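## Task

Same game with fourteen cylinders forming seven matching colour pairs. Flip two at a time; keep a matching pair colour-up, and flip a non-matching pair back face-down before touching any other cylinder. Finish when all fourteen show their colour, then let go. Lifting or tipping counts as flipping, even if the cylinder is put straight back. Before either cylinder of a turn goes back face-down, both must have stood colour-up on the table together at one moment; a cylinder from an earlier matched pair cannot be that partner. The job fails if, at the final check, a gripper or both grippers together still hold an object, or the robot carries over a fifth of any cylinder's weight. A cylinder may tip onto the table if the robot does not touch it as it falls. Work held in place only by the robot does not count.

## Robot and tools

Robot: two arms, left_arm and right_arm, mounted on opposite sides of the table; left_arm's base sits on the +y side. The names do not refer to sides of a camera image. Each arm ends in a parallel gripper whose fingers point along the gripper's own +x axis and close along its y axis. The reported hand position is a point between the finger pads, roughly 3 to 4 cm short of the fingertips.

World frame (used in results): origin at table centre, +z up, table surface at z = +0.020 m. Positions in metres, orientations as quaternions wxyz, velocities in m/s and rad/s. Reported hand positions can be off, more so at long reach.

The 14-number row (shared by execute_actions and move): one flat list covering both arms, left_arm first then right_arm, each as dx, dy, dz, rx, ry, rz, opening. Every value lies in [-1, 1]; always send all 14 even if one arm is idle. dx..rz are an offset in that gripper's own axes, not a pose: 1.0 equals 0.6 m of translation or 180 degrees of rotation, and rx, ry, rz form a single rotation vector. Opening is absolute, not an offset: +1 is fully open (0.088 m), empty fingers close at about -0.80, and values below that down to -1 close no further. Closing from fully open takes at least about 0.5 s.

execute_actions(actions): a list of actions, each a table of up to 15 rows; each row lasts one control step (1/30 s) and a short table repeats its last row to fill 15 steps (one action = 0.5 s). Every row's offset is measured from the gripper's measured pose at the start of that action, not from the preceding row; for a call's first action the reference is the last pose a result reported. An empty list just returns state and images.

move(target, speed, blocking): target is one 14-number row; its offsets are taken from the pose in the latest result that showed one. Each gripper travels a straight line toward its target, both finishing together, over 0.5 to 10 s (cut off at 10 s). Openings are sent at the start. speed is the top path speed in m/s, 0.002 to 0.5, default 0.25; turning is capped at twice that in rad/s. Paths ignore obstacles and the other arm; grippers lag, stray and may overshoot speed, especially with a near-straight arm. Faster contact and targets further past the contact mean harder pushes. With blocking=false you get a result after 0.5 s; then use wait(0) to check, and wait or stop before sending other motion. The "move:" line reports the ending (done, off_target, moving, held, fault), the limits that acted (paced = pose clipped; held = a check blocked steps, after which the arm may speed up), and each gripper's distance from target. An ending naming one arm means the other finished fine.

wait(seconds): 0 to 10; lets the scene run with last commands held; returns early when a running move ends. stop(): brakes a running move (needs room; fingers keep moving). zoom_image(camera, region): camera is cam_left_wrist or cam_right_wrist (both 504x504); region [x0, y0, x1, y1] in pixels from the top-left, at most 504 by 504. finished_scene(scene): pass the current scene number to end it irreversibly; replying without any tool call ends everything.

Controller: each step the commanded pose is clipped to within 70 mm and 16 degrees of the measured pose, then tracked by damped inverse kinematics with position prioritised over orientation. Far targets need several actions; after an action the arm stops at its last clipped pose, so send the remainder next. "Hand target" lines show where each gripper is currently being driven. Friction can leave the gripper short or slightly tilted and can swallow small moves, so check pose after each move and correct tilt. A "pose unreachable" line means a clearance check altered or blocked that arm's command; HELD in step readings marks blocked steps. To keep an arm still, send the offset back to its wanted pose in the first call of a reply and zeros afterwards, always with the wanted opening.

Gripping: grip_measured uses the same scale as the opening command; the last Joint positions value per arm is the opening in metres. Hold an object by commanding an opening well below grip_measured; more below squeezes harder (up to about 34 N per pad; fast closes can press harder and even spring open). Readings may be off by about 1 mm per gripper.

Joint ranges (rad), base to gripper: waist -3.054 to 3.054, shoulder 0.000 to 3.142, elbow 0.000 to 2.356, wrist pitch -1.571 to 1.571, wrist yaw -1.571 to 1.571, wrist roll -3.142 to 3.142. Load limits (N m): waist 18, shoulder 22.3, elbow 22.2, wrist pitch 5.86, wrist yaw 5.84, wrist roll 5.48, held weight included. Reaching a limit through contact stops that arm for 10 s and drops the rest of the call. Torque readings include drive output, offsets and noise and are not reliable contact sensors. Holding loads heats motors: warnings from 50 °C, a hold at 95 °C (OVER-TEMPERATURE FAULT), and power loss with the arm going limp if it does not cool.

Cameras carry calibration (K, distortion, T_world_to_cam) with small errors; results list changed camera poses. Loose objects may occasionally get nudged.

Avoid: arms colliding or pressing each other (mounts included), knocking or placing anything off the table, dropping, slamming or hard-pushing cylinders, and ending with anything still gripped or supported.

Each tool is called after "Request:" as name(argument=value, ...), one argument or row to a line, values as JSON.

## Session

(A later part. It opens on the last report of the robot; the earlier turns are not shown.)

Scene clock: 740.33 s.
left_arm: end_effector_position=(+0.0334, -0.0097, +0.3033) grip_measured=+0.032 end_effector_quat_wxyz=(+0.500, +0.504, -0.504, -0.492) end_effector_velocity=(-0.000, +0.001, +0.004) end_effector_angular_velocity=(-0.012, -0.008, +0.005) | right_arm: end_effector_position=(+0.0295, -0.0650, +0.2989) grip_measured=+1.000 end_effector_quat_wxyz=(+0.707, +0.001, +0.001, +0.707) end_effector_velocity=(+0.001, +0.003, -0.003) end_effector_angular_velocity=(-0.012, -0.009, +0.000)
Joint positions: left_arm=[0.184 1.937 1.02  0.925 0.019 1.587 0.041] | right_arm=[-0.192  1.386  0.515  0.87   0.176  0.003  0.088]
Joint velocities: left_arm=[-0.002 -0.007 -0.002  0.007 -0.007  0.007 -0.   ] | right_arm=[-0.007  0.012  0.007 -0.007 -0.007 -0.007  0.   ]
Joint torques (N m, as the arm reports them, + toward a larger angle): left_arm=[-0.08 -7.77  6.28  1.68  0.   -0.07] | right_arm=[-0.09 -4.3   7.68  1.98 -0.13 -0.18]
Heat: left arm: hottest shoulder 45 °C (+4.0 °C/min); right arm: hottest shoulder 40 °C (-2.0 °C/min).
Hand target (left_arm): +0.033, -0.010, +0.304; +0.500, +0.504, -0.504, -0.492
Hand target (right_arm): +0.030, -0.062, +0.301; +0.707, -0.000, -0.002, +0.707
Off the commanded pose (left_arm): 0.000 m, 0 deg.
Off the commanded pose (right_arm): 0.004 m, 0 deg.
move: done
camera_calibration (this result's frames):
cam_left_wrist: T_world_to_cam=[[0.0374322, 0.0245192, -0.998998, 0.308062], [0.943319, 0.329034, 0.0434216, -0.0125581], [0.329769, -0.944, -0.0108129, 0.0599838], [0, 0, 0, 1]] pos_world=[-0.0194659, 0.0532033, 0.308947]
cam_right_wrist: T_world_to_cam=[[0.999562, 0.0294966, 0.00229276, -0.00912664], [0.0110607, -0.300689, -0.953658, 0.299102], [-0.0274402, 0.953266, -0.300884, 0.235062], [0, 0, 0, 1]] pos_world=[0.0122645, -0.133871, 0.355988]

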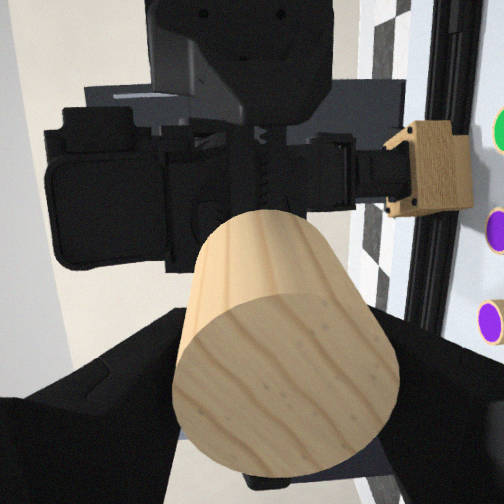

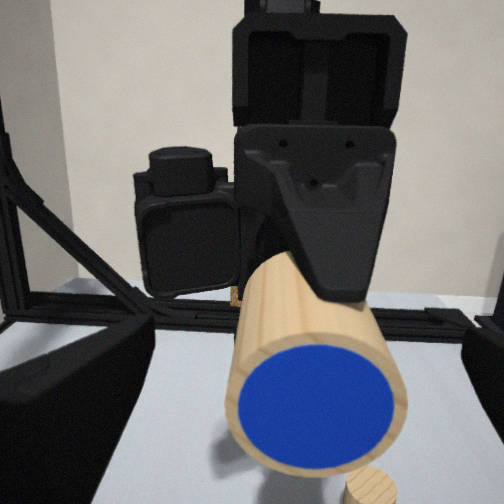

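Request:
execute_actions(
  actions=[
    [[0,0,0,0,0,0,-0.3,0,0,0,0,0,0,-0.3]],
    [[0,0,0,0,0,0,-0.3,0,0,0,0,0,0,-0.3]],
    [[0,0,0,0,0,0,1,0,0,0,0,0,0,-0.3]],
  ],
)

Request:
move(
  target=[-0.18,0.02,0,-0.002,0,0,1,0,0,0,0,0,0,-0.3],
)

Request:
move(
  target=[-0.263,-0.265,0,0,0,-0.5,0.5,-0.095,0.009,-0.225,0,0.502,0,-0.3],
  speed=0.3,
)

Scene clock: 746.03 s.
left_arm: end_effector_position=(+0.0337, -0.0096, +0.3032) grip_measured=+1.000 end_effector_quat_wxyz=(+0.500, +0.504, -0.504, -0.492) end_effector_velocity=(-0.002, +0.001, -0.001) end_effector_angular_velocity=(+0.007, +0.007, -0.010) | right_arm: end_effector_position=(+0.0291, -0.0647, +0.2989) grip_measured=+0.025 end_effector_quat_wxyz=(+0.706, +0.001, +0.001, +0.708) end_effector_velocity=(+0.002, -0.001, -0.002) end_effector_angular_velocity=(-0.007, -0.009, -0.010)
Joint positions: left_arm=[0.185 1.937 1.02  0.925 0.019 1.587 0.088] | right_arm=[-0.191  1.387  0.516  0.871  0.175  0.003  0.04 ]
Joint velocities: left_arm=[-0.002 -0.002 -0.002 -0.007  0.007 -0.007  0.   ] | right_arm=[-0.002 -0.002 -0.002 -0.007  0.007 -0.007 -0.   ]
Joint torques (N m, as the arm reports them, + toward a larger angle): left_arm=[ 0.12 -7.63  6.23  1.72 -0.02 -0.01] | right_arm=[ 0.04 -5.3   6.21  1.85  0.01  0.  ]
Heat: left arm: hottest shoulder 45 °C (+4.0 °C/min); right arm: hottest shoulder 39 °C (-4.0 °C/min).
Hand target (left_arm): +0.034, -0.010, +0.303; +0.500, +0.504, -0.504, -0.492
Hand target (right_arm): +0.029, -0.065, +0.299; +0.706, +0.001, +0.001, +0.708
Off the commanded pose (left_arm): 0.000 m, 0 deg.
Off the commanded pose (right_arm): 0.000 m, 0 deg.
Step readings (end_effector_position; steps 1 to 15: 1st action; 16 to 30: 2nd action; 31 to 45: 3rd action):
0: left_arm (+0.0334, -0.0097, +0.3032) | right_arm (+0.0293, -0.0646, +0.2989)
1: left_arm (+0.0334, -0.0097, +0.3032) | right_arm (+0.0293, -0.0646, +0.2989)
2: left_arm (+0.0334, -0.0097, +0.3032) | right_arm (+0.0294, -0.0646, +0.2989)
4: left_arm (+0.0334, -0.0097, +0.3032) | right_arm (+0.0293, -0.0646, +0.2989)
8: left_arm (+0.0334, -0.0097, +0.3032) | right_arm (+0.0293, -0.0646, +0.2989)
15: left_arm (+0.0337, -0.0096, +0.3032) | right_arm (+0.0291, -0.0647, +0.2989)
16: left_arm (+0.0337, -0.0096, +0.3032) | right_arm (+0.0291, -0.0647, +0.2989)
17: left_arm (+0.0337, -0.0096, +0.3032) | right_arm (+0.0291, -0.0647, +0.2989)
19: left_arm (+0.0337, -0.0096, +0.3032) | right_arm (+0.0291, -0.0647, +0.2989)
23: left_arm (+0.0337, -0.0096, +0.3032) | right_arm (+0.0291, -0.0647, +0.2989)
30: left_arm (+0.0337, -0.0096, +0.3032) | right_arm (+0.0291, -0.0647, +0.2989)
31: left_arm (+0.0337, -0.0096, +0.3032) | right_arm (+0.0291, -0.0647, +0.2989)
32: left_arm (+0.0337, -0.0096, +0.3032) | right_arm (+0.0291, -0.0647, +0.2989)
34: left_arm (+0.0337, -0.0096, +0.3033) | right_arm (+0.0291, -0.0647, +0.2989)
38: left_arm (+0.0337, -0.0096, +0.3033) | right_arm (+0.0291, -0.0647, +0.2989)
45: end_effector_position above
camera_calibration (this result's frames):
cam_left_wrist: T_world_to_cam=[[0.0373873, 0.0249428, -0.99899, 0.307969], [0.942943, 0.330097, 0.0435316, -0.0128652], [0.330849, -0.943617, -0.0111782, 0.059961], [0, 0, 0, 1]] pos_world=[-0.0192211, 0.0531454, 0.308889]
cam_right_wrist: T_world_to_cam=[[0.999516, 0.0310218, 0.00229234, -0.0086556], [0.0115191, -0.300672, -0.953658, 0.299185], [-0.0288949, 0.953223, -0.300884, 0.234787], [0, 0, 0, 1]] pos_world=[0.0119892, -0.13358, 0.355984]

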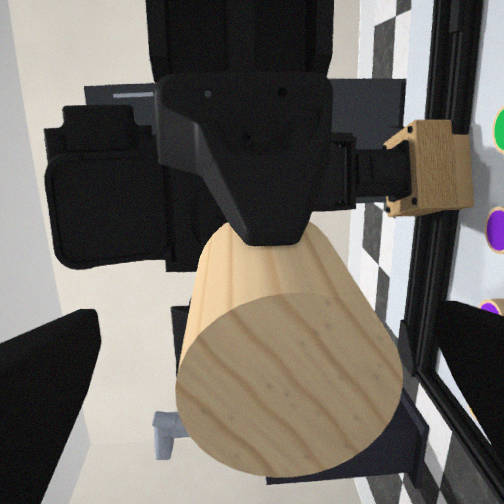

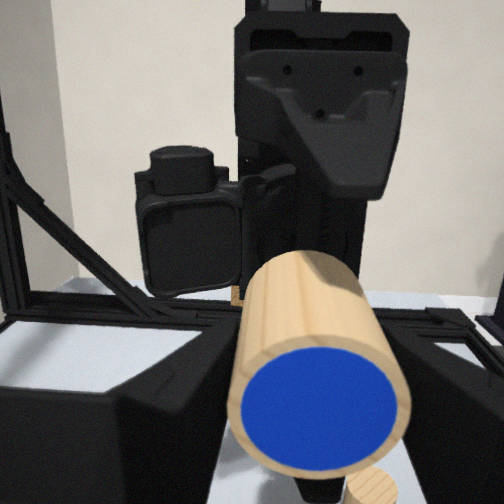

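Scene clock: 747.07 s.
left_arm: end_effector_position=(+0.0314, +0.0960, +0.3136) grip_measured=+1.000 end_effector_quat_wxyz=(+0.501, +0.504, -0.502, -0.492) end_effector_velocity=(-0.002, +0.003, -0.001) end_effector_angular_velocity=(+0.012, +0.008, -0.000) | right_arm: end_effector_position=(+0.0291, -0.0647, +0.2989) grip_measured=+0.025 end_effector_quat_wxyz=(+0.706, +0.001, +0.001, +0.708) end_effector_velocity=(-0.000, +0.000, -0.004) end_effector_angular_velocity=(-0.012, -0.009, +0.005)
Joint positions: left_arm=[0.186 1.55  0.598 0.958 0.019 1.584 0.088] | right_arm=[-0.191  1.387  0.516  0.871  0.175  0.003  0.04 ]
Joint velocities: left_arm=[-0.007 -0.017 -0.007 -0.022 -0.007 -0.007  0.   ] | right_arm=[-0.002  0.002 -0.002 -0.007 -0.007 -0.007 -0.   ]
Joint torques (N m, as the arm reports them, + toward a larger angle): left_arm=[ 0.18 -6.17  5.53  1.58  0.13 -0.13] | right_arm=[ 0.09 -5.31  6.18  1.84  0.01 -0.01]
Heat: left arm: hottest shoulder 45 °C (+5.0 °C/min); right arm: hottest shoulder 39 °C (-4.0 °C/min).
Hand target (left_arm): +0.032, +0.098, +0.315; +0.502, +0.503, -0.502, -0.493
Hand target (right_arm): +0.029, -0.065, +0.299; +0.706, +0.001, +0.001, +0.708
Off the commanded pose (left_arm): 0.003 m, 0 deg.
Off the commanded pose (right_arm): 0.000 m, 0 deg.
move: done
camera_calibration (this result's frames):
cam_left_wrist: T_world_to_cam=[[0.0346375, 0.0264944, -0.999049, 0.315742], [0.94256, 0.331454, 0.041469, -0.0455024], [0.332238, -0.943099, -0.0134918, 0.161161], [0, 0, 0, 1]] pos_world=[-0.0215915, 0.158707, 0.319503]
cam_right_wrist: T_world_to_cam=[[0.999516, 0.0310218, 0.00229234, -0.0086556], [0.0115191, -0.300672, -0.953658, 0.299185], [-0.0288949, 0.953223, -0.300884, 0.234787], [0, 0, 0, 1]] pos_world=[0.0119892, -0.13358, 0.355984]

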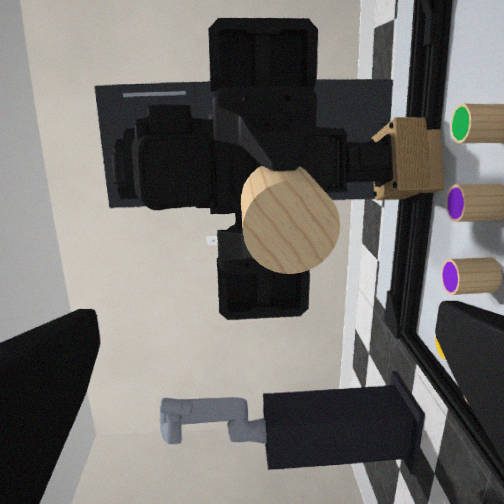

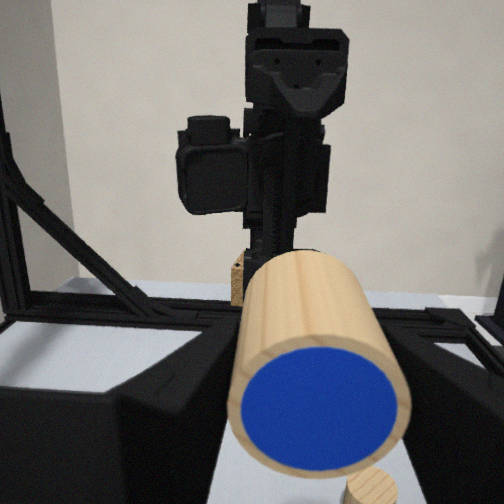

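Scene clock: 750.13 s.
left_arm: end_effector_position=(+0.0299, +0.2543, +0.1529) grip_measured=+0.500 end_effector_quat_wxyz=(+0.008, +0.708, +0.002, -0.706) end_effector_velocity=(+0.000, +0.006, +0.001) end_effector_angular_velocity=(+0.032, -0.006, +0.005) | right_arm: end_effector_position=(+0.0246, -0.1238, +0.1649) grip_measured=+0.024 end_effector_quat_wxyz=(+0.503, -0.502, +0.498, +0.497) end_effector_velocity=(-0.000, +0.001, +0.006) end_effector_angular_velocity=(+0.001, +0.008, +0.005)
Joint positions: left_arm=[ 0.186  1.625  0.953 -0.89  -0.002  1.586  0.063] | right_arm=[-0.221  1.837  1.357 -1.093  0.009  0.148  0.04 ]
Joint velocities: left_arm=[-0.002  0.002  0.007 -0.037 -0.007 -0.007  0.   ] | right_arm=[-0.002 -0.002  0.022 -0.022 -0.007 -0.007 -0.   ]
Joint torques (N m, as the arm reports them, + toward a larger angle): left_arm=[ 0.08 -4.26  6.5   0.   -0.14 -0.09] | right_arm=[-0.19 -6.86  6.66 -0.11 -0.08  0.02]
Heat: left arm: hottest shoulder 45 °C (+4.0 °C/min); right arm: hottest shoulder 39 °C (-3.0 °C/min).
Hand target (left_arm): +0.031, +0.252, +0.153; +0.009, +0.710, +0.004, -0.704
Hand target (right_arm): +0.025, -0.121, +0.164; +0.502, -0.502, +0.501, +0.495
Off the commanded pose (left_arm): 0.003 m, 1 deg.
Off the commanded pose (right_arm): 0.003 m, 1 deg.
move: done
camera_calibration (this result's frames):
cam_left_wrist: T_world_to_cam=[[0.0069391, 0.999687, 0.0240401, -0.252067], [0.94606, -0.0143505, 0.323675, -0.0452265], [0.323918, 0.0204973, -0.945863, 0.206561], [0, 0, 0, 1]] pos_world=[-0.0223728, 0.247105, 0.216077]
cam_right_wrist: T_world_to_cam=[[0.9998, 0.00397302, -0.0196156, -0.00176312], [0.00968917, -0.953672, 0.300693, -0.133992], [-0.0175122, -0.300823, -0.953519, 0.202772], [0, 0, 0, 1]] pos_world=[0.00661202, -0.0667789, 0.233603]

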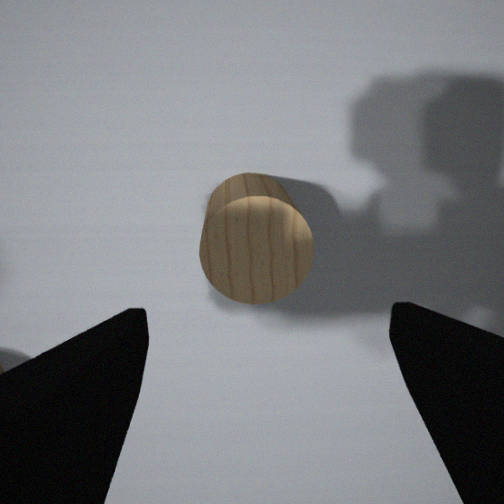

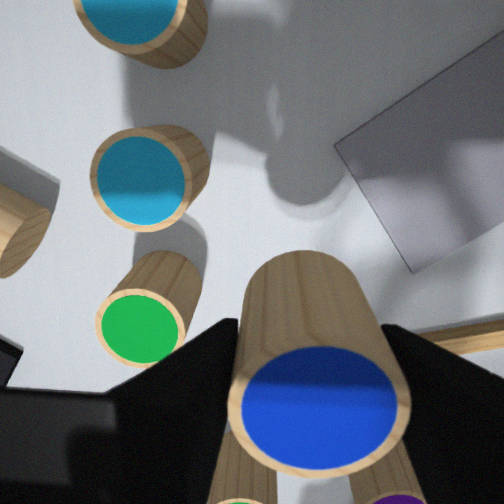

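Request:
execute_actions(
  actions=[],
)

Scene clock: 758.13 s.
left_arm: end_effector_position=(+0.0299, +0.2545, +0.1527) grip_measured=+0.500 end_effector_quat_wxyz=(+0.007, +0.708, +0.003, -0.706) end_effector_velocity=(+0.000, +0.002, +0.001) end_effector_angular_velocity=(+0.003, -0.007, +0.020) | right_arm: end_effector_position=(+0.0245, -0.1239, +0.1647) grip_measured=+0.024 end_effector_quat_wxyz=(+0.502, -0.503, +0.499, +0.497) end_effector_velocity=(+0.000, -0.002, +0.000) end_effector_angular_velocity=(-0.008, +0.006, +0.005)
Joint positions: left_arm=[ 0.186  1.627  0.954 -0.892 -0.002  1.586  0.063] | right_arm=[-0.221  1.839  1.359 -1.095  0.009  0.149  0.04 ]
Joint velocities: left_arm=[-0.002 -0.007 -0.002 -0.007 -0.007 -0.022  0.   ] | right_arm=[-0.002 -0.002 -0.002 -0.007 -0.007 -0.007 -0.   ]
Joint torques (N m, as the arm reports them, + toward a larger angle): left_arm=[ 0.09 -4.28  6.57  0.02 -0.15 -0.07] | right_arm=[-0.22 -6.96  6.94 -0.07 -0.09  0.02]
Heat: left arm: hottest shoulder 43 °C (+2.0 °C/min); right arm: hottest shoulder 39 °C (-1.0 °C/min).
Hand target (left_arm): +0.031, +0.252, +0.153; +0.009, +0.710, +0.004, -0.704
Hand target (right_arm): +0.025, -0.121, +0.164; +0.502, -0.502, +0.501, +0.495
Off the commanded pose (left_arm): 0.003 m, 1 deg.
Off the commanded pose (right_arm): 0.003 m, 1 deg.
camera_calibration (this result's frames):
cam_left_wrist: T_world_to_cam=[[0.00694079, 0.999629, 0.0263267, -0.252575], [0.946081, -0.0150909, 0.323578, -0.0449514], [0.323855, 0.0226613, -0.945835, 0.205816], [0, 0, 0, 1]] pos_world=[-0.0223738, 0.247139, 0.215863]
cam_right_wrist: T_world_to_cam=[[0.999793, 0.00354247, -0.0200432, -0.00163681], [0.00944988, -0.952959, 0.302951, -0.134258], [-0.0180271, -0.303077, -0.952795, 0.202249], [0, 0, 0, 1]] pos_world=[0.00655116, -0.0666395, 0.233343]

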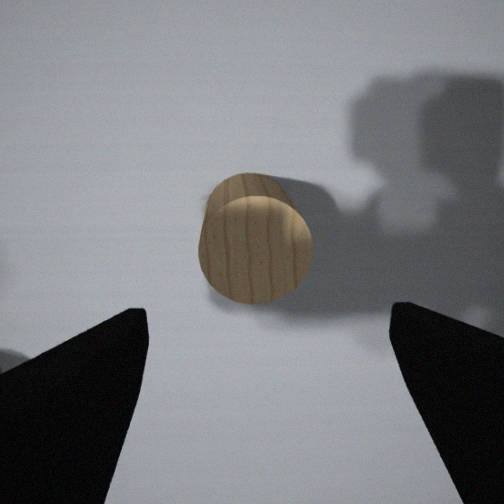

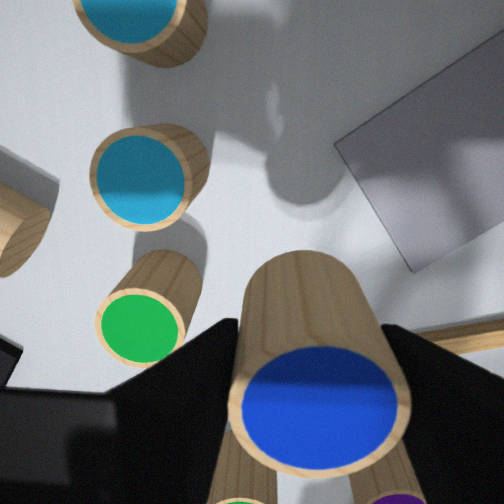

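Request:
move(
  target=[0.137,-0.002,0,0,0,-0.002,0.5, 0.146,0,-0.002,0,0.003,0,-0.3],
  speed=0.09,
)

Scene clock: 765.10 s.
left_arm: end_effector_position=(+0.0299, +0.2536, +0.0735) grip_measured=+0.500 end_effector_quat_wxyz=(+0.008, +0.708, +0.002, -0.706) end_effector_velocity=(+0.002, -0.005, -0.001) end_effector_angular_velocity=(-0.017, -0.008, -0.005) | right_arm: end_effector_position=(+0.0241, -0.1217, +0.0844) grip_measured=+0.024 end_effector_quat_wxyz=(+0.504, -0.500, +0.497, +0.500) end_effector_velocity=(+0.002, -0.002, +0.000) end_effector_angular_velocity=(-0.006, -0.008, +0.005)
Joint positions: left_arm=[ 0.186  1.819  0.799 -0.543 -0.002  1.586  0.063] | right_arm=[-0.221  1.955  1.172 -0.781  0.009  0.149  0.04 ]
Joint velocities: left_arm=[ 0.002  0.007  0.002  0.022 -0.007  0.007 -0.   ] | right_arm=[-0.002 -0.002 -0.002 -0.007  0.007 -0.007 -0.   ]
Joint torques (N m, as the arm reports them, + toward a larger angle): left_arm=[ 0.24 -4.62  4.01  0.43  0.05  0.09] | right_arm=[-0.14 -7.    3.45  0.51 -0.04 -0.08]
Heat: left arm: hottest shoulder 42 °C (+0.0 °C/min); right arm: hottest shoulder 39 °C (+0.0 °C/min).
Hand target (left_arm): +0.031, +0.256, +0.071; +0.005, +0.708, +0.005, -0.706
Hand target (right_arm): +0.025, -0.126, +0.077; +0.500, -0.505, +0.501, +0.494
Off the commanded pose (left_arm): 0.003 m, 0 deg.
Off the commanded pose (right_arm): 0.008 m, 1 deg.
move: done
camera_calibration (this result's frames):
cam_left_wrist: T_world_to_cam=[[0.0069391, 0.999687, 0.0240401, -0.249416], [0.94606, -0.0143505, 0.323675, -0.0195643], [0.323918, 0.0204973, -0.945863, 0.131486], [0, 0, 0, 1]] pos_world=[-0.022351, 0.246362, 0.136696]
cam_right_wrist: T_world_to_cam=[[0.999761, 0.00375419, -0.0215151, -0.0027791], [0.00989981, -0.955996, 0.293211, -0.107371], [-0.0194676, -0.293354, -0.955806, 0.127806], [0, 0, 0, 1]] pos_world=[0.00632946, -0.065143, 0.15358]

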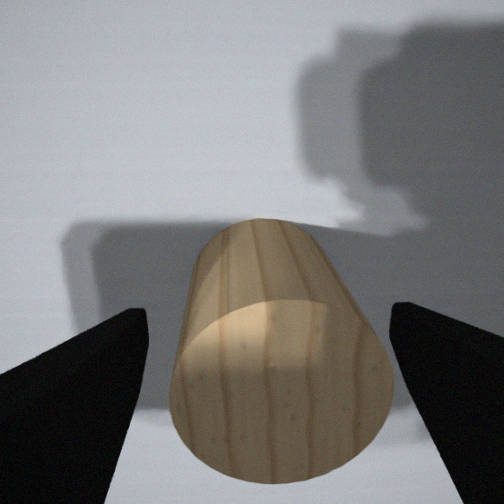

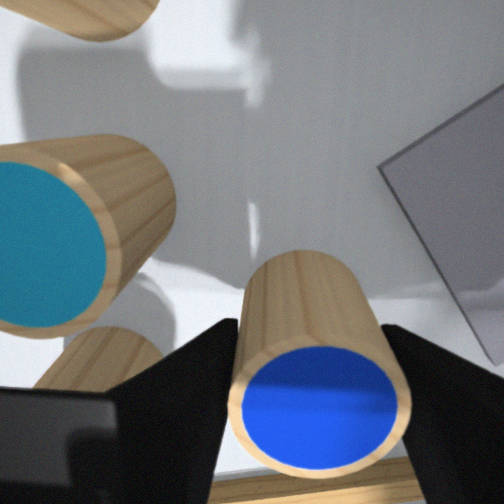

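Request:
execute_actions(
  actions=[
    [[0,0,0,0,0,0,0.5,0,0,0,0,0,0,0.35]],
  ],
)

Request:
move(
  target=[0,0,0,0,0,0,0.5, -0.2,0,0,0,0,0,0.35],
  speed=0.15,
)

Request:
execute_actions(
  actions=[
    [[0,0,0,0,0,0,-0.3,0,0,0,0,0,0,0.35]],
    [[0,0,0,0,0,0,-0.3,0,0,0,0,0,0,0.35]],
  ],
)

Request:
move(
  target=[-0.13,0,0,0,0,0.004,-0.3, 0,0,0,0,0,0,0.35],
  speed=0.15,
)

Scene clock: 768.57 s.
left_arm: end_effector_position=(+0.0299, +0.2536, +0.0732) grip_measured=+0.500 end_effector_quat_wxyz=(+0.008, +0.708, +0.002, -0.706) end_effector_velocity=(-0.002, +0.003, +0.002) end_effector_angular_velocity=(+0.012, +0.008, +0.005) | right_arm: end_effector_position=(+0.0241, -0.1215, +0.0842) grip_measured=+0.345 end_effector_quat_wxyz=(+0.504, -0.499, +0.496, +0.500) end_effector_velocity=(-0.002, -0.003, +0.000) end_effector_angular_velocity=(-0.011, +0.021, +0.005)
Joint positions: left_arm=[ 0.186  1.82   0.799 -0.541 -0.002  1.586  0.063] | right_arm=[-0.221  1.956  1.172 -0.78   0.009  0.148  0.056]
Joint velocities: left_arm=[-0.002 -0.007  0.002 -0.022  0.007 -0.007 -0.   ] | right_arm=[-0.002 -0.002 -0.002 -0.007 -0.022 -0.007  0.002]
Joint torques (N m, as the arm reports them, + toward a larger angle): left_arm=[-0.08 -5.33  4.57  0.11  0.05 -0.01] | right_arm=[ 0.05 -8.48  4.92  0.02  0.   -0.01]
Heat: left arm: hottest shoulder 42 °C (+0.0 °C/min); right arm: hottest shoulder 39 °C (+1.0 °C/min).
Hand target (left_arm): +0.030, +0.254, +0.074; +0.008, +0.708, +0.002, -0.706
Hand target (right_arm): +0.024, -0.122, +0.084; +0.504, -0.500, +0.496, +0.500
Off the commanded pose (left_arm): 0.000 m, 0 deg.
Off the commanded pose (right_arm): 0.000 m, 0 deg.
Step readings (end_effector_position):
0: left_arm (+0.0299, +0.2536, +0.0732) | right_arm (+0.0241, -0.1215, +0.0842)
1: left_arm (+0.0299, +0.2536, +0.0732) | right_arm (+0.0241, -0.1215, +0.0842)
2: left_arm (+0.0299, +0.2536, +0.0732) | right_arm (+0.0241, -0.1214, +0.0843)
4: left_arm (+0.0299, +0.2536, +0.0732) | right_arm (+0.0241, -0.1215, +0.0842)
8: left_arm (+0.0299, +0.2536, +0.0732) | right_arm (+0.0241, -0.1215, +0.0842)
15: end_effector_position above
camera_calibration (this result's frames):
cam_left_wrist: T_world_to_cam=[[0.0069391, 0.999687, 0.0240401, -0.249386], [0.94606, -0.0143505, 0.323675, -0.0194527], [0.323918, 0.0204973, -0.945863, 0.131157], [0, 0, 0, 1]] pos_world=[-0.0223503, 0.24634, 0.136348]
cam_right_wrist: T_world_to_cam=[[0.999758, 0.00415176, -0.0216209, -0.00270324], [0.0102964, -0.956213, 0.292491, -0.107135], [-0.0194598, -0.292643, -0.956024, 0.127764], [0, 0, 0, 1]] pos_world=[0.00629196, -0.0650433, 0.153423]

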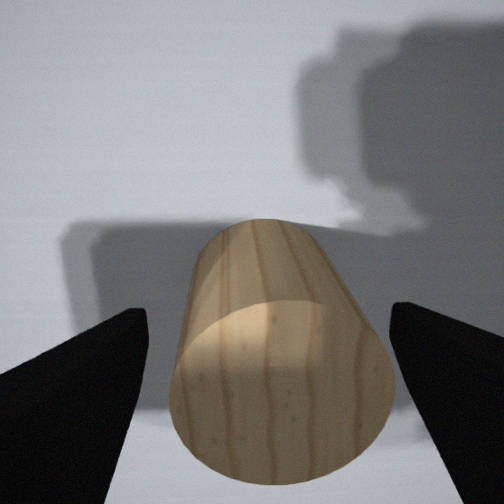

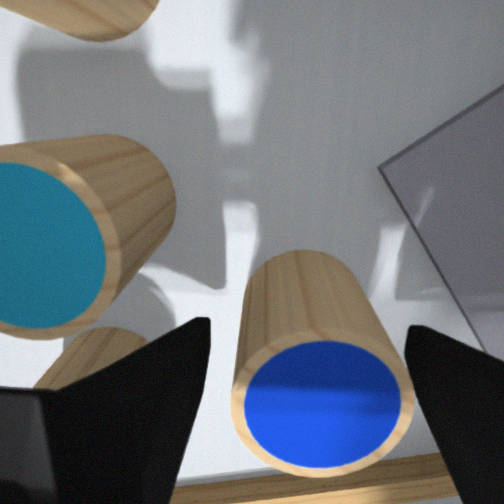

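Scene clock: 769.80 s.
left_arm: end_effector_position=(+0.0299, +0.2536, +0.0732) grip_measured=+0.500 end_effector_quat_wxyz=(+0.008, +0.708, +0.002, -0.706) end_effector_velocity=(-0.002, -0.000, -0.001) end_effector_angular_velocity=(-0.003, +0.007, -0.010) | right_arm: end_effector_position=(+0.0245, -0.1241, +0.1995) grip_measured=+0.350 end_effector_quat_wxyz=(+0.501, -0.503, +0.499, +0.496) end_effector_velocity=(-0.004, -0.001, +0.005) end_effector_angular_velocity=(-0.006, +0.021, +0.024)
Joint positions: left_arm=[ 0.186  1.82   0.799 -0.541 -0.002  1.586  0.063] | right_arm=[-0.221  1.817  1.471 -1.231  0.009  0.148  0.056]
Joint velocities: left_arm=[-0.002  0.002 -0.002  0.007  0.007  0.007 -0.   ] | right_arm=[ 0.002 -0.002  0.017 -0.022 -0.022 -0.022 -0.   ]
Joint torques (N m, as the arm reports them, + toward a larger angle): left_arm=[-0.07 -5.33  4.57  0.21  0.06  0.01] | right_arm=[ 0.29 -8.67  7.07 -0.07  0.    0.06]
Heat: left arm: hottest shoulder 42 °C (+0.0 °C/min); right arm: hottest shoulder 39 °C (+1.0 °C/min).
Hand target (left_arm): +0.030, +0.254, +0.073; +0.008, +0.708, +0.002, -0.706
Hand target (right_arm): +0.023, -0.122, +0.204; +0.504, -0.499, +0.496, +0.500
Off the commanded pose (left_arm): 0.000 m, 0 deg.
Off the commanded pose (right_arm): 0.005 m, 1 deg.
move: done
camera_calibration (this result's frames):
cam_left_wrist: T_world_to_cam=[[0.0069391, 0.999687, 0.0240401, -0.249386], [0.94606, -0.0143505, 0.323675, -0.0194527], [0.323918, 0.0204973, -0.945863, 0.131157], [0, 0, 0, 1]] pos_world=[-0.0223503, 0.24634, 0.136348]
cam_right_wrist: T_world_to_cam=[[0.999798, 0.00387877, -0.0197177, -0.00100091], [0.00971172, -0.952266, 0.305114, -0.145367], [-0.017593, -0.305244, -0.952112, 0.23483], [0, 0, 0, 1]] pos_world=[0.00654382, -0.0667435, 0.267918]

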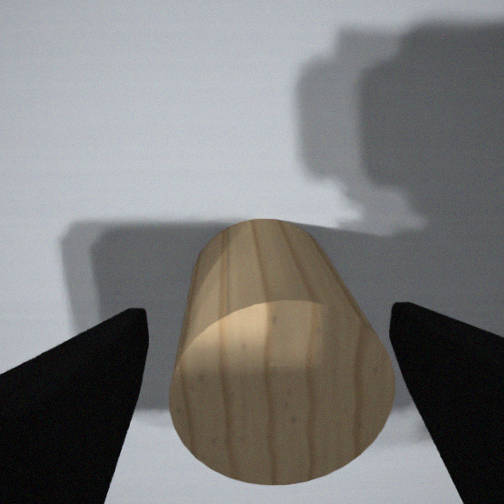

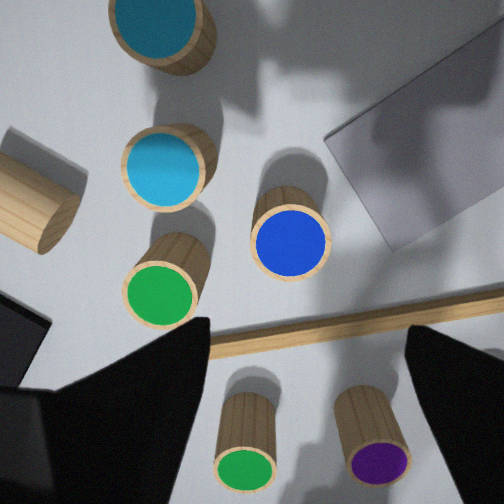

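Scene clock: 770.80 s.
left_arm: end_effector_position=(+0.0299, +0.2541, +0.0731) grip_measured=+0.035 end_effector_quat_wxyz=(+0.007, +0.708, +0.003, -0.706) end_effector_velocity=(+0.000, +0.005, +0.000) end_effector_angular_velocity=(+0.022, -0.007, +0.020) | right_arm: end_effector_position=(+0.0245, -0.1241, +0.1995) grip_measured=+0.350 end_effector_quat_wxyz=(+0.501, -0.503, +0.499, +0.496) end_effector_velocity=(-0.001, -0.004, -0.001) end_effector_angular_velocity=(-0.013, +0.005, +0.010)
Joint positions: left_arm=[ 0.186  1.82   0.799 -0.544 -0.002  1.586  0.041] | right_arm=[-0.221  1.817  1.472 -1.232  0.009  0.149  0.056]
Joint velocities: left_arm=[-0.002 -0.002 -0.002 -0.022 -0.007 -0.022 -0.   ] | right_arm=[ 0.002 -0.002 -0.007 -0.007 -0.007 -0.007  0.   ]
Joint torques (N m, as the arm reports them, + toward a larger angle): left_arm=[-0.01 -5.28  4.51  0.22  0.06  0.01] | right_arm=[ 0.01 -8.27  5.68  0.09  0.01 -0.01]
Heat: left arm: hottest shoulder 42 °C (-1.0 °C/min); right arm: hottest shoulder 39 °C (+1.0 °C/min).
Hand target (left_arm): +0.030, +0.254, +0.073; +0.007, +0.708, +0.003, -0.706
Hand target (right_arm): +0.025, -0.124, +0.200; +0.501, -0.503, +0.499, +0.496
Off the commanded pose (left_arm): 0.000 m, 0 deg.
Off the commanded pose (right_arm): 0.000 m, 0 deg.
Step readings (end_effector_position; steps 1 to 15: 1st action; 16 to 30: 2nd action):
0: left_arm (+0.0299, +0.2536, +0.0732) | right_arm (+0.0245, -0.1241, +0.1995)
1: left_arm (+0.0299, +0.2536, +0.0732) | right_arm (+0.0245, -0.1241, +0.1995)
2: left_arm (+0.0299, +0.2537, +0.0732) | right_arm (+0.0245, -0.1241, +0.1995)
4: left_arm (+0.0299, +0.2537, +0.0732) | right_arm (+0.0245, -0.1241, +0.1995)
8: left_arm (+0.0299, +0.2541, +0.0732) | right_arm (+0.0245, -0.1241, +0.1995)
15: left_arm (+0.0299, +0.2541, +0.0731) | right_arm (+0.0245, -0.1241, +0.1995)
16: left_arm (+0.0299, +0.2541, +0.0731) | right_arm (+0.0245, -0.1241, +0.1995)
17: left_arm (+0.0299, +0.2541, +0.0731) | right_arm (+0.0245, -0.1241, +0.1995)
19: left_arm (+0.0299, +0.2541, +0.0731) | right_arm (+0.0245, -0.1241, +0.1995)
23: left_arm (+0.0299, +0.2541, +0.0731) | right_arm (+0.0245, -0.1241, +0.1995)
30: end_effector_position above
camera_calibration (this result's frames):
cam_left_wrist: T_world_to_cam=[[0.00694109, 0.999619, 0.0267078, -0.250114], [0.946085, -0.0152143, 0.323561, -0.0191709], [0.323844, 0.023022, -0.94583, 0.130417], [0, 0, 0, 1]] pos_world=[-0.0223616, 0.246724, 0.136236]
cam_right_wrist: T_world_to_cam=[[0.9998, 0.00349746, -0.0197158, -0.00104531], [0.0093479, -0.952271, 0.305111, -0.145377], [-0.0177076, -0.305234, -0.952113, 0.234928], [0, 0, 0, 1]] pos_world=[0.00656409, -0.0667268, 0.268014]

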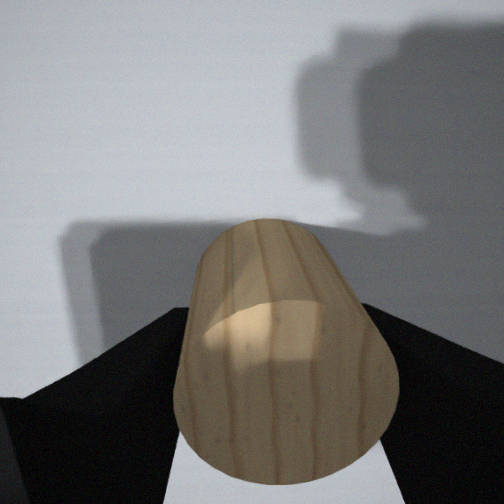

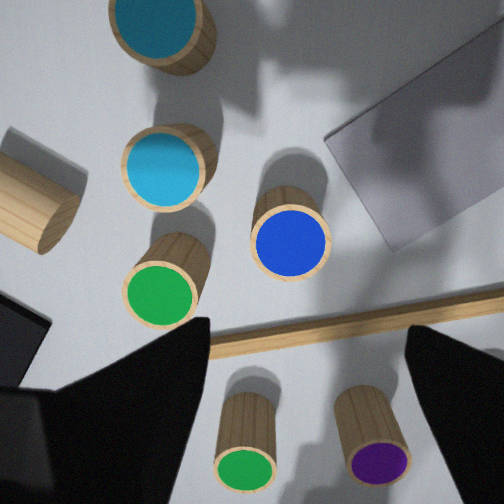

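Scene clock: 771.80 s.
left_arm: end_effector_position=(+0.0298, +0.2577, +0.1456) grip_measured=+0.034 end_effector_quat_wxyz=(+0.005, +0.708, +0.005, -0.706) end_effector_velocity=(+0.000, +0.004, +0.001) end_effector_angular_velocity=(+0.017, -0.007, +0.005) | right_arm: end_effector_position=(+0.0245, -0.1241, +0.1995) grip_measured=+0.350 end_effector_quat_wxyz=(+0.501, -0.503, +0.499, +0.496) end_effector_velocity=(+0.002, +0.001, +0.000) end_effector_angular_velocity=(+0.008, -0.006, +0.005)
Joint positions: left_arm=[ 0.186  1.633  0.929 -0.867 -0.002  1.586  0.041] | right_arm=[-0.221  1.817  1.472 -1.232  0.009  0.149  0.056]
Joint velocities: left_arm=[-0.002 -0.002  0.002 -0.022 -0.007 -0.007 -0.   ] | right_arm=[-0.002 -0.002 -0.002  0.007  0.007 -0.007 -0.   ]
Joint torques (N m, as the arm reports them, + toward a larger angle): left_arm=[-0.12 -6.04  6.63 -0.01  0.04 -0.04] | right_arm=[ 0.05 -8.19  5.69  0.08  0.01 -0.01]
Heat: left arm: hottest shoulder 42 °C (-1.0 °C/min); right arm: hottest shoulder 39 °C (+1.0 °C/min).
Hand target (left_arm): +0.029, +0.254, +0.151; +0.012, +0.708, -0.001, -0.706
Hand target (right_arm): +0.025, -0.124, +0.200; +0.501, -0.503, +0.499, +0.496
Off the commanded pose (left_arm): 0.006 m, 1 deg.
Off the commanded pose (right_arm): 0.000 m, 0 deg.
move: done
camera_calibration (this result's frames):
cam_left_wrist: T_world_to_cam=[[0.00694642, 0.999438, 0.0328047, -0.256461], [0.946143, -0.0171875, 0.323293, -0.0419303], [0.323675, 0.0287922, -0.94573, 0.197447], [0, 0, 0, 1]] pos_world=[-0.0224551, 0.249911, 0.2087]
cam_right_wrist: T_world_to_cam=[[0.9998, 0.00349746, -0.0197158, -0.00104531], [0.0093479, -0.952271, 0.305111, -0.145377], [-0.0177076, -0.305234, -0.952113, 0.234928], [0, 0, 0, 1]] pos_world=[0.00656409, -0.0667268, 0.268014]

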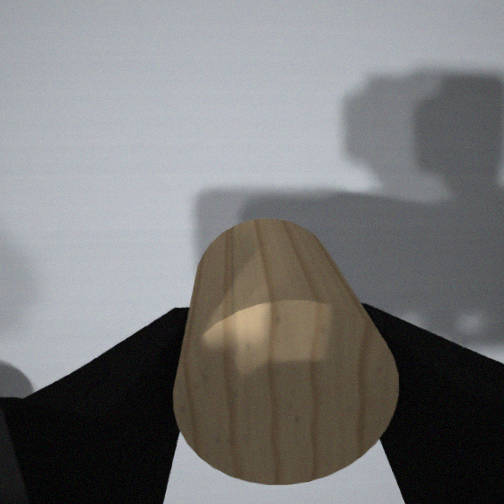

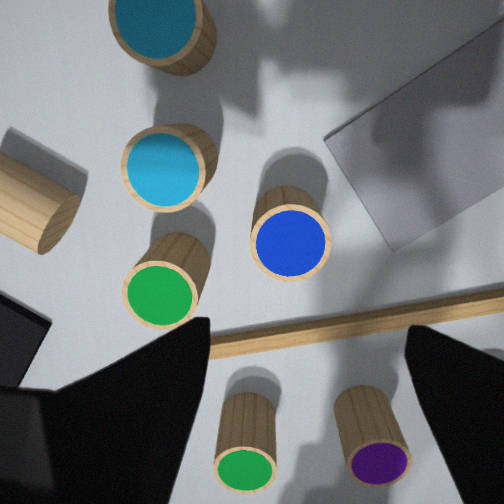

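Request:
move(
  target=[-0.264,0.451,-0.009,0,0,0.504,-0.3, -0.156,-0.014,0.01,0,-0.497,0,1],
  speed=0.3,
)

Scene clock: 776.57 s.
left_arm: end_effector_position=(+0.0372, -0.0098, +0.3009) grip_measured=+0.033 end_effector_quat_wxyz=(+0.500, +0.505, -0.500, -0.494) end_effector_velocity=(+0.002, -0.001, +0.001) end_effector_angular_velocity=(-0.008, +0.022, +0.010) | right_arm: end_effector_position=(+0.0316, -0.1171, +0.3022) grip_measured=+1.000 end_effector_quat_wxyz=(+0.704, +0.006, +0.002, +0.710) end_effector_velocity=(-0.000, -0.001, +0.004) end_effector_angular_velocity=(+0.026, -0.002, +0.005)
Joint positions: left_arm=[0.193 1.94  1.02  0.921 0.025 1.581 0.041] | right_arm=[-0.161  1.115  0.36   0.76   0.2    0.01   0.088]
Joint velocities: left_arm=[ 0.002  0.002  0.002  0.007 -0.007 -0.022 -0.   ] | right_arm=[-0.002  0.002 -0.007  0.037 -0.007 -0.007  0.   ]
Joint torques (N m, as the arm reports them, + toward a larger angle): left_arm=[ 0.26 -7.05  7.71  2.14  0.18 -0.14] | right_arm=[-0.02 -2.71  4.59  1.94  0.04 -0.13]
Heat: left arm: hottest shoulder 42 °C (-1.0 °C/min); right arm: hottest shoulder 39 °C (+2.0 °C/min).
Hand target (left_arm): +0.038, -0.012, +0.304; +0.503, +0.501, -0.503, -0.493
Hand target (right_arm): +0.032, -0.118, +0.294; +0.705, -0.005, +0.005, +0.709
Off the commanded pose (left_arm): 0.005 m, 1 deg.
Off the commanded pose (right_arm): 0.009 m, 2 deg.
move: off_target (right_arm)
camera_calibration (this result's frames):
cam_left_wrist: T_world_to_cam=[[0.0317809, 0.032204, -0.998976, 0.30576], [0.942426, 0.331931, 0.0406823, -0.0151524], [0.332901, -0.942754, -0.0198008, 0.0611643], [0, 0, 0, 1]] pos_world=[-0.015799, 0.0528457, 0.307274]
cam_right_wrist: T_world_to_cam=[[0.999309, 0.0367663, -0.00553561, -0.00650047], [0.00557249, -0.295305, -0.955387, 0.287888], [-0.0367607, 0.954695, -0.295306, 0.284575], [0, 0, 0, 1]] pos_world=[0.0153529, -0.186428, 0.359045]

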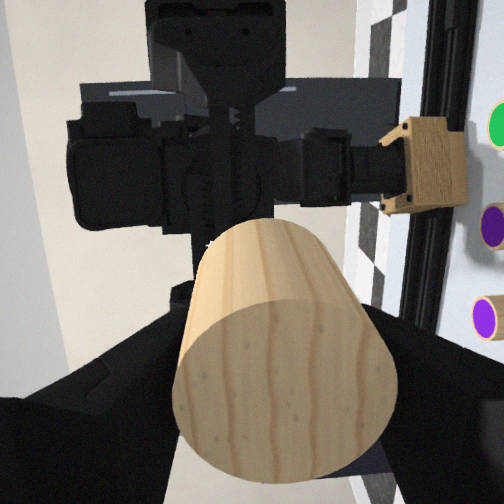

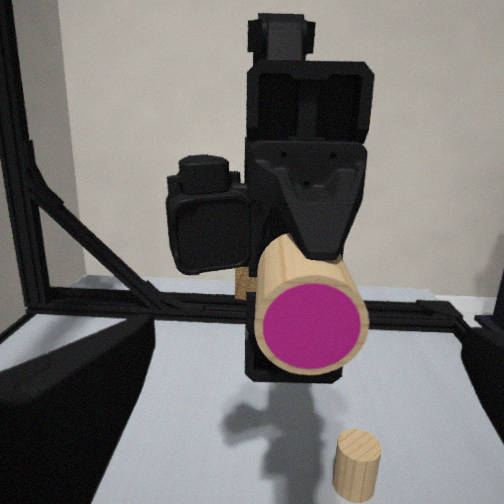

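Request:
move(
  target=[0,0,0,0,0,0,-0.3, 0.0925,-0.006,-0.009,-0.004,0.003,0,1],
  speed=0.13,
)

Scene clock: 778.87 s.
left_arm: end_effector_position=(+0.0372, -0.0099, +0.3005) grip_measured=+0.033 end_effector_quat_wxyz=(+0.500, +0.505, -0.500, -0.495) end_effector_velocity=(-0.000, +0.001, +0.001) end_effector_angular_velocity=(+0.003, -0.007, +0.005) | right_arm: end_effector_position=(+0.0346, -0.0649, +0.2957) grip_measured=+1.000 end_effector_quat_wxyz=(+0.705, -0.001, +0.004, +0.710) end_effector_velocity=(-0.003, +0.002, -0.001) end_effector_angular_velocity=(-0.007, -0.008, +0.020)
Joint positions: left_arm=[0.193 1.941 1.02  0.921 0.025 1.581 0.041] | right_arm=[-0.217  1.388  0.508  0.873  0.145  0.005  0.088]
Joint velocities: left_arm=[-0.002 -0.007 -0.002 -0.007 -0.007  0.007 -0.   ] | right_arm=[-0.002  0.007  0.007 -0.007 -0.022 -0.007  0.   ]
Joint torques (N m, as the arm reports them, + toward a larger angle): left_arm=[-0.05 -7.79  6.2   1.68  0.01 -0.04] | right_arm=[-0.32 -4.21  7.75  1.93 -0.13 -0.16]
Heat: left arm: hottest shoulder 42 °C (-1.0 °C/min); right arm: hottest shoulder 39 °C (+2.0 °C/min).
Hand target (left_arm): +0.037, -0.010, +0.301; +0.500, +0.505, -0.500, -0.495
Hand target (right_arm): +0.035, -0.062, +0.297; +0.704, -0.002, +0.001, +0.710
Off the commanded pose (left_arm): 0.000 m, 0 deg.
Off the commanded pose (right_arm): 0.004 m, 0 deg.
move: done
camera_calibration (this result's frames):
cam_left_wrist: T_world_to_cam=[[0.0317796, 0.0325727, -0.998964, 0.305425], [0.942553, 0.331556, 0.0407959, -0.015079], [0.332541, -0.942873, -0.0201648, 0.0611443], [0, 0, 0, 1]] pos_world=[-0.0158266, 0.0527022, 0.306957]
cam_right_wrist: T_world_to_cam=[[0.999352, 0.0359827, 0.00116712, -0.0134589], [0.0121685, -0.307092, -0.951602, 0.294913], [-0.0338828, 0.950999, -0.307331, 0.2361], [0, 0, 0, 1]] pos_world=[0.0178612, -0.133481, 0.353216]

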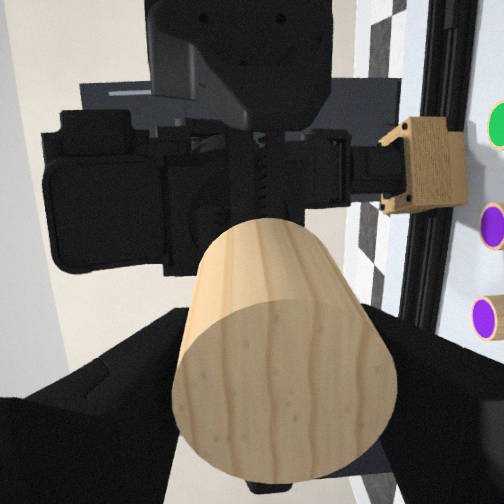

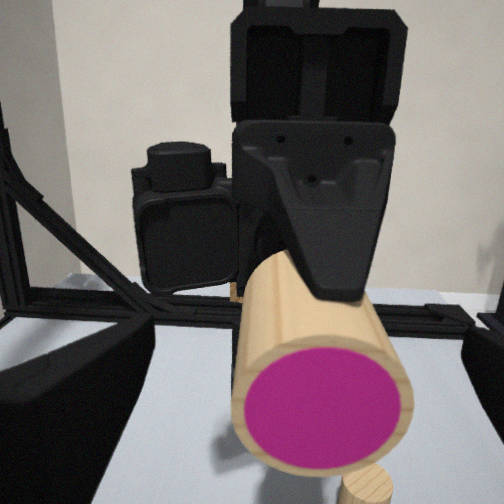

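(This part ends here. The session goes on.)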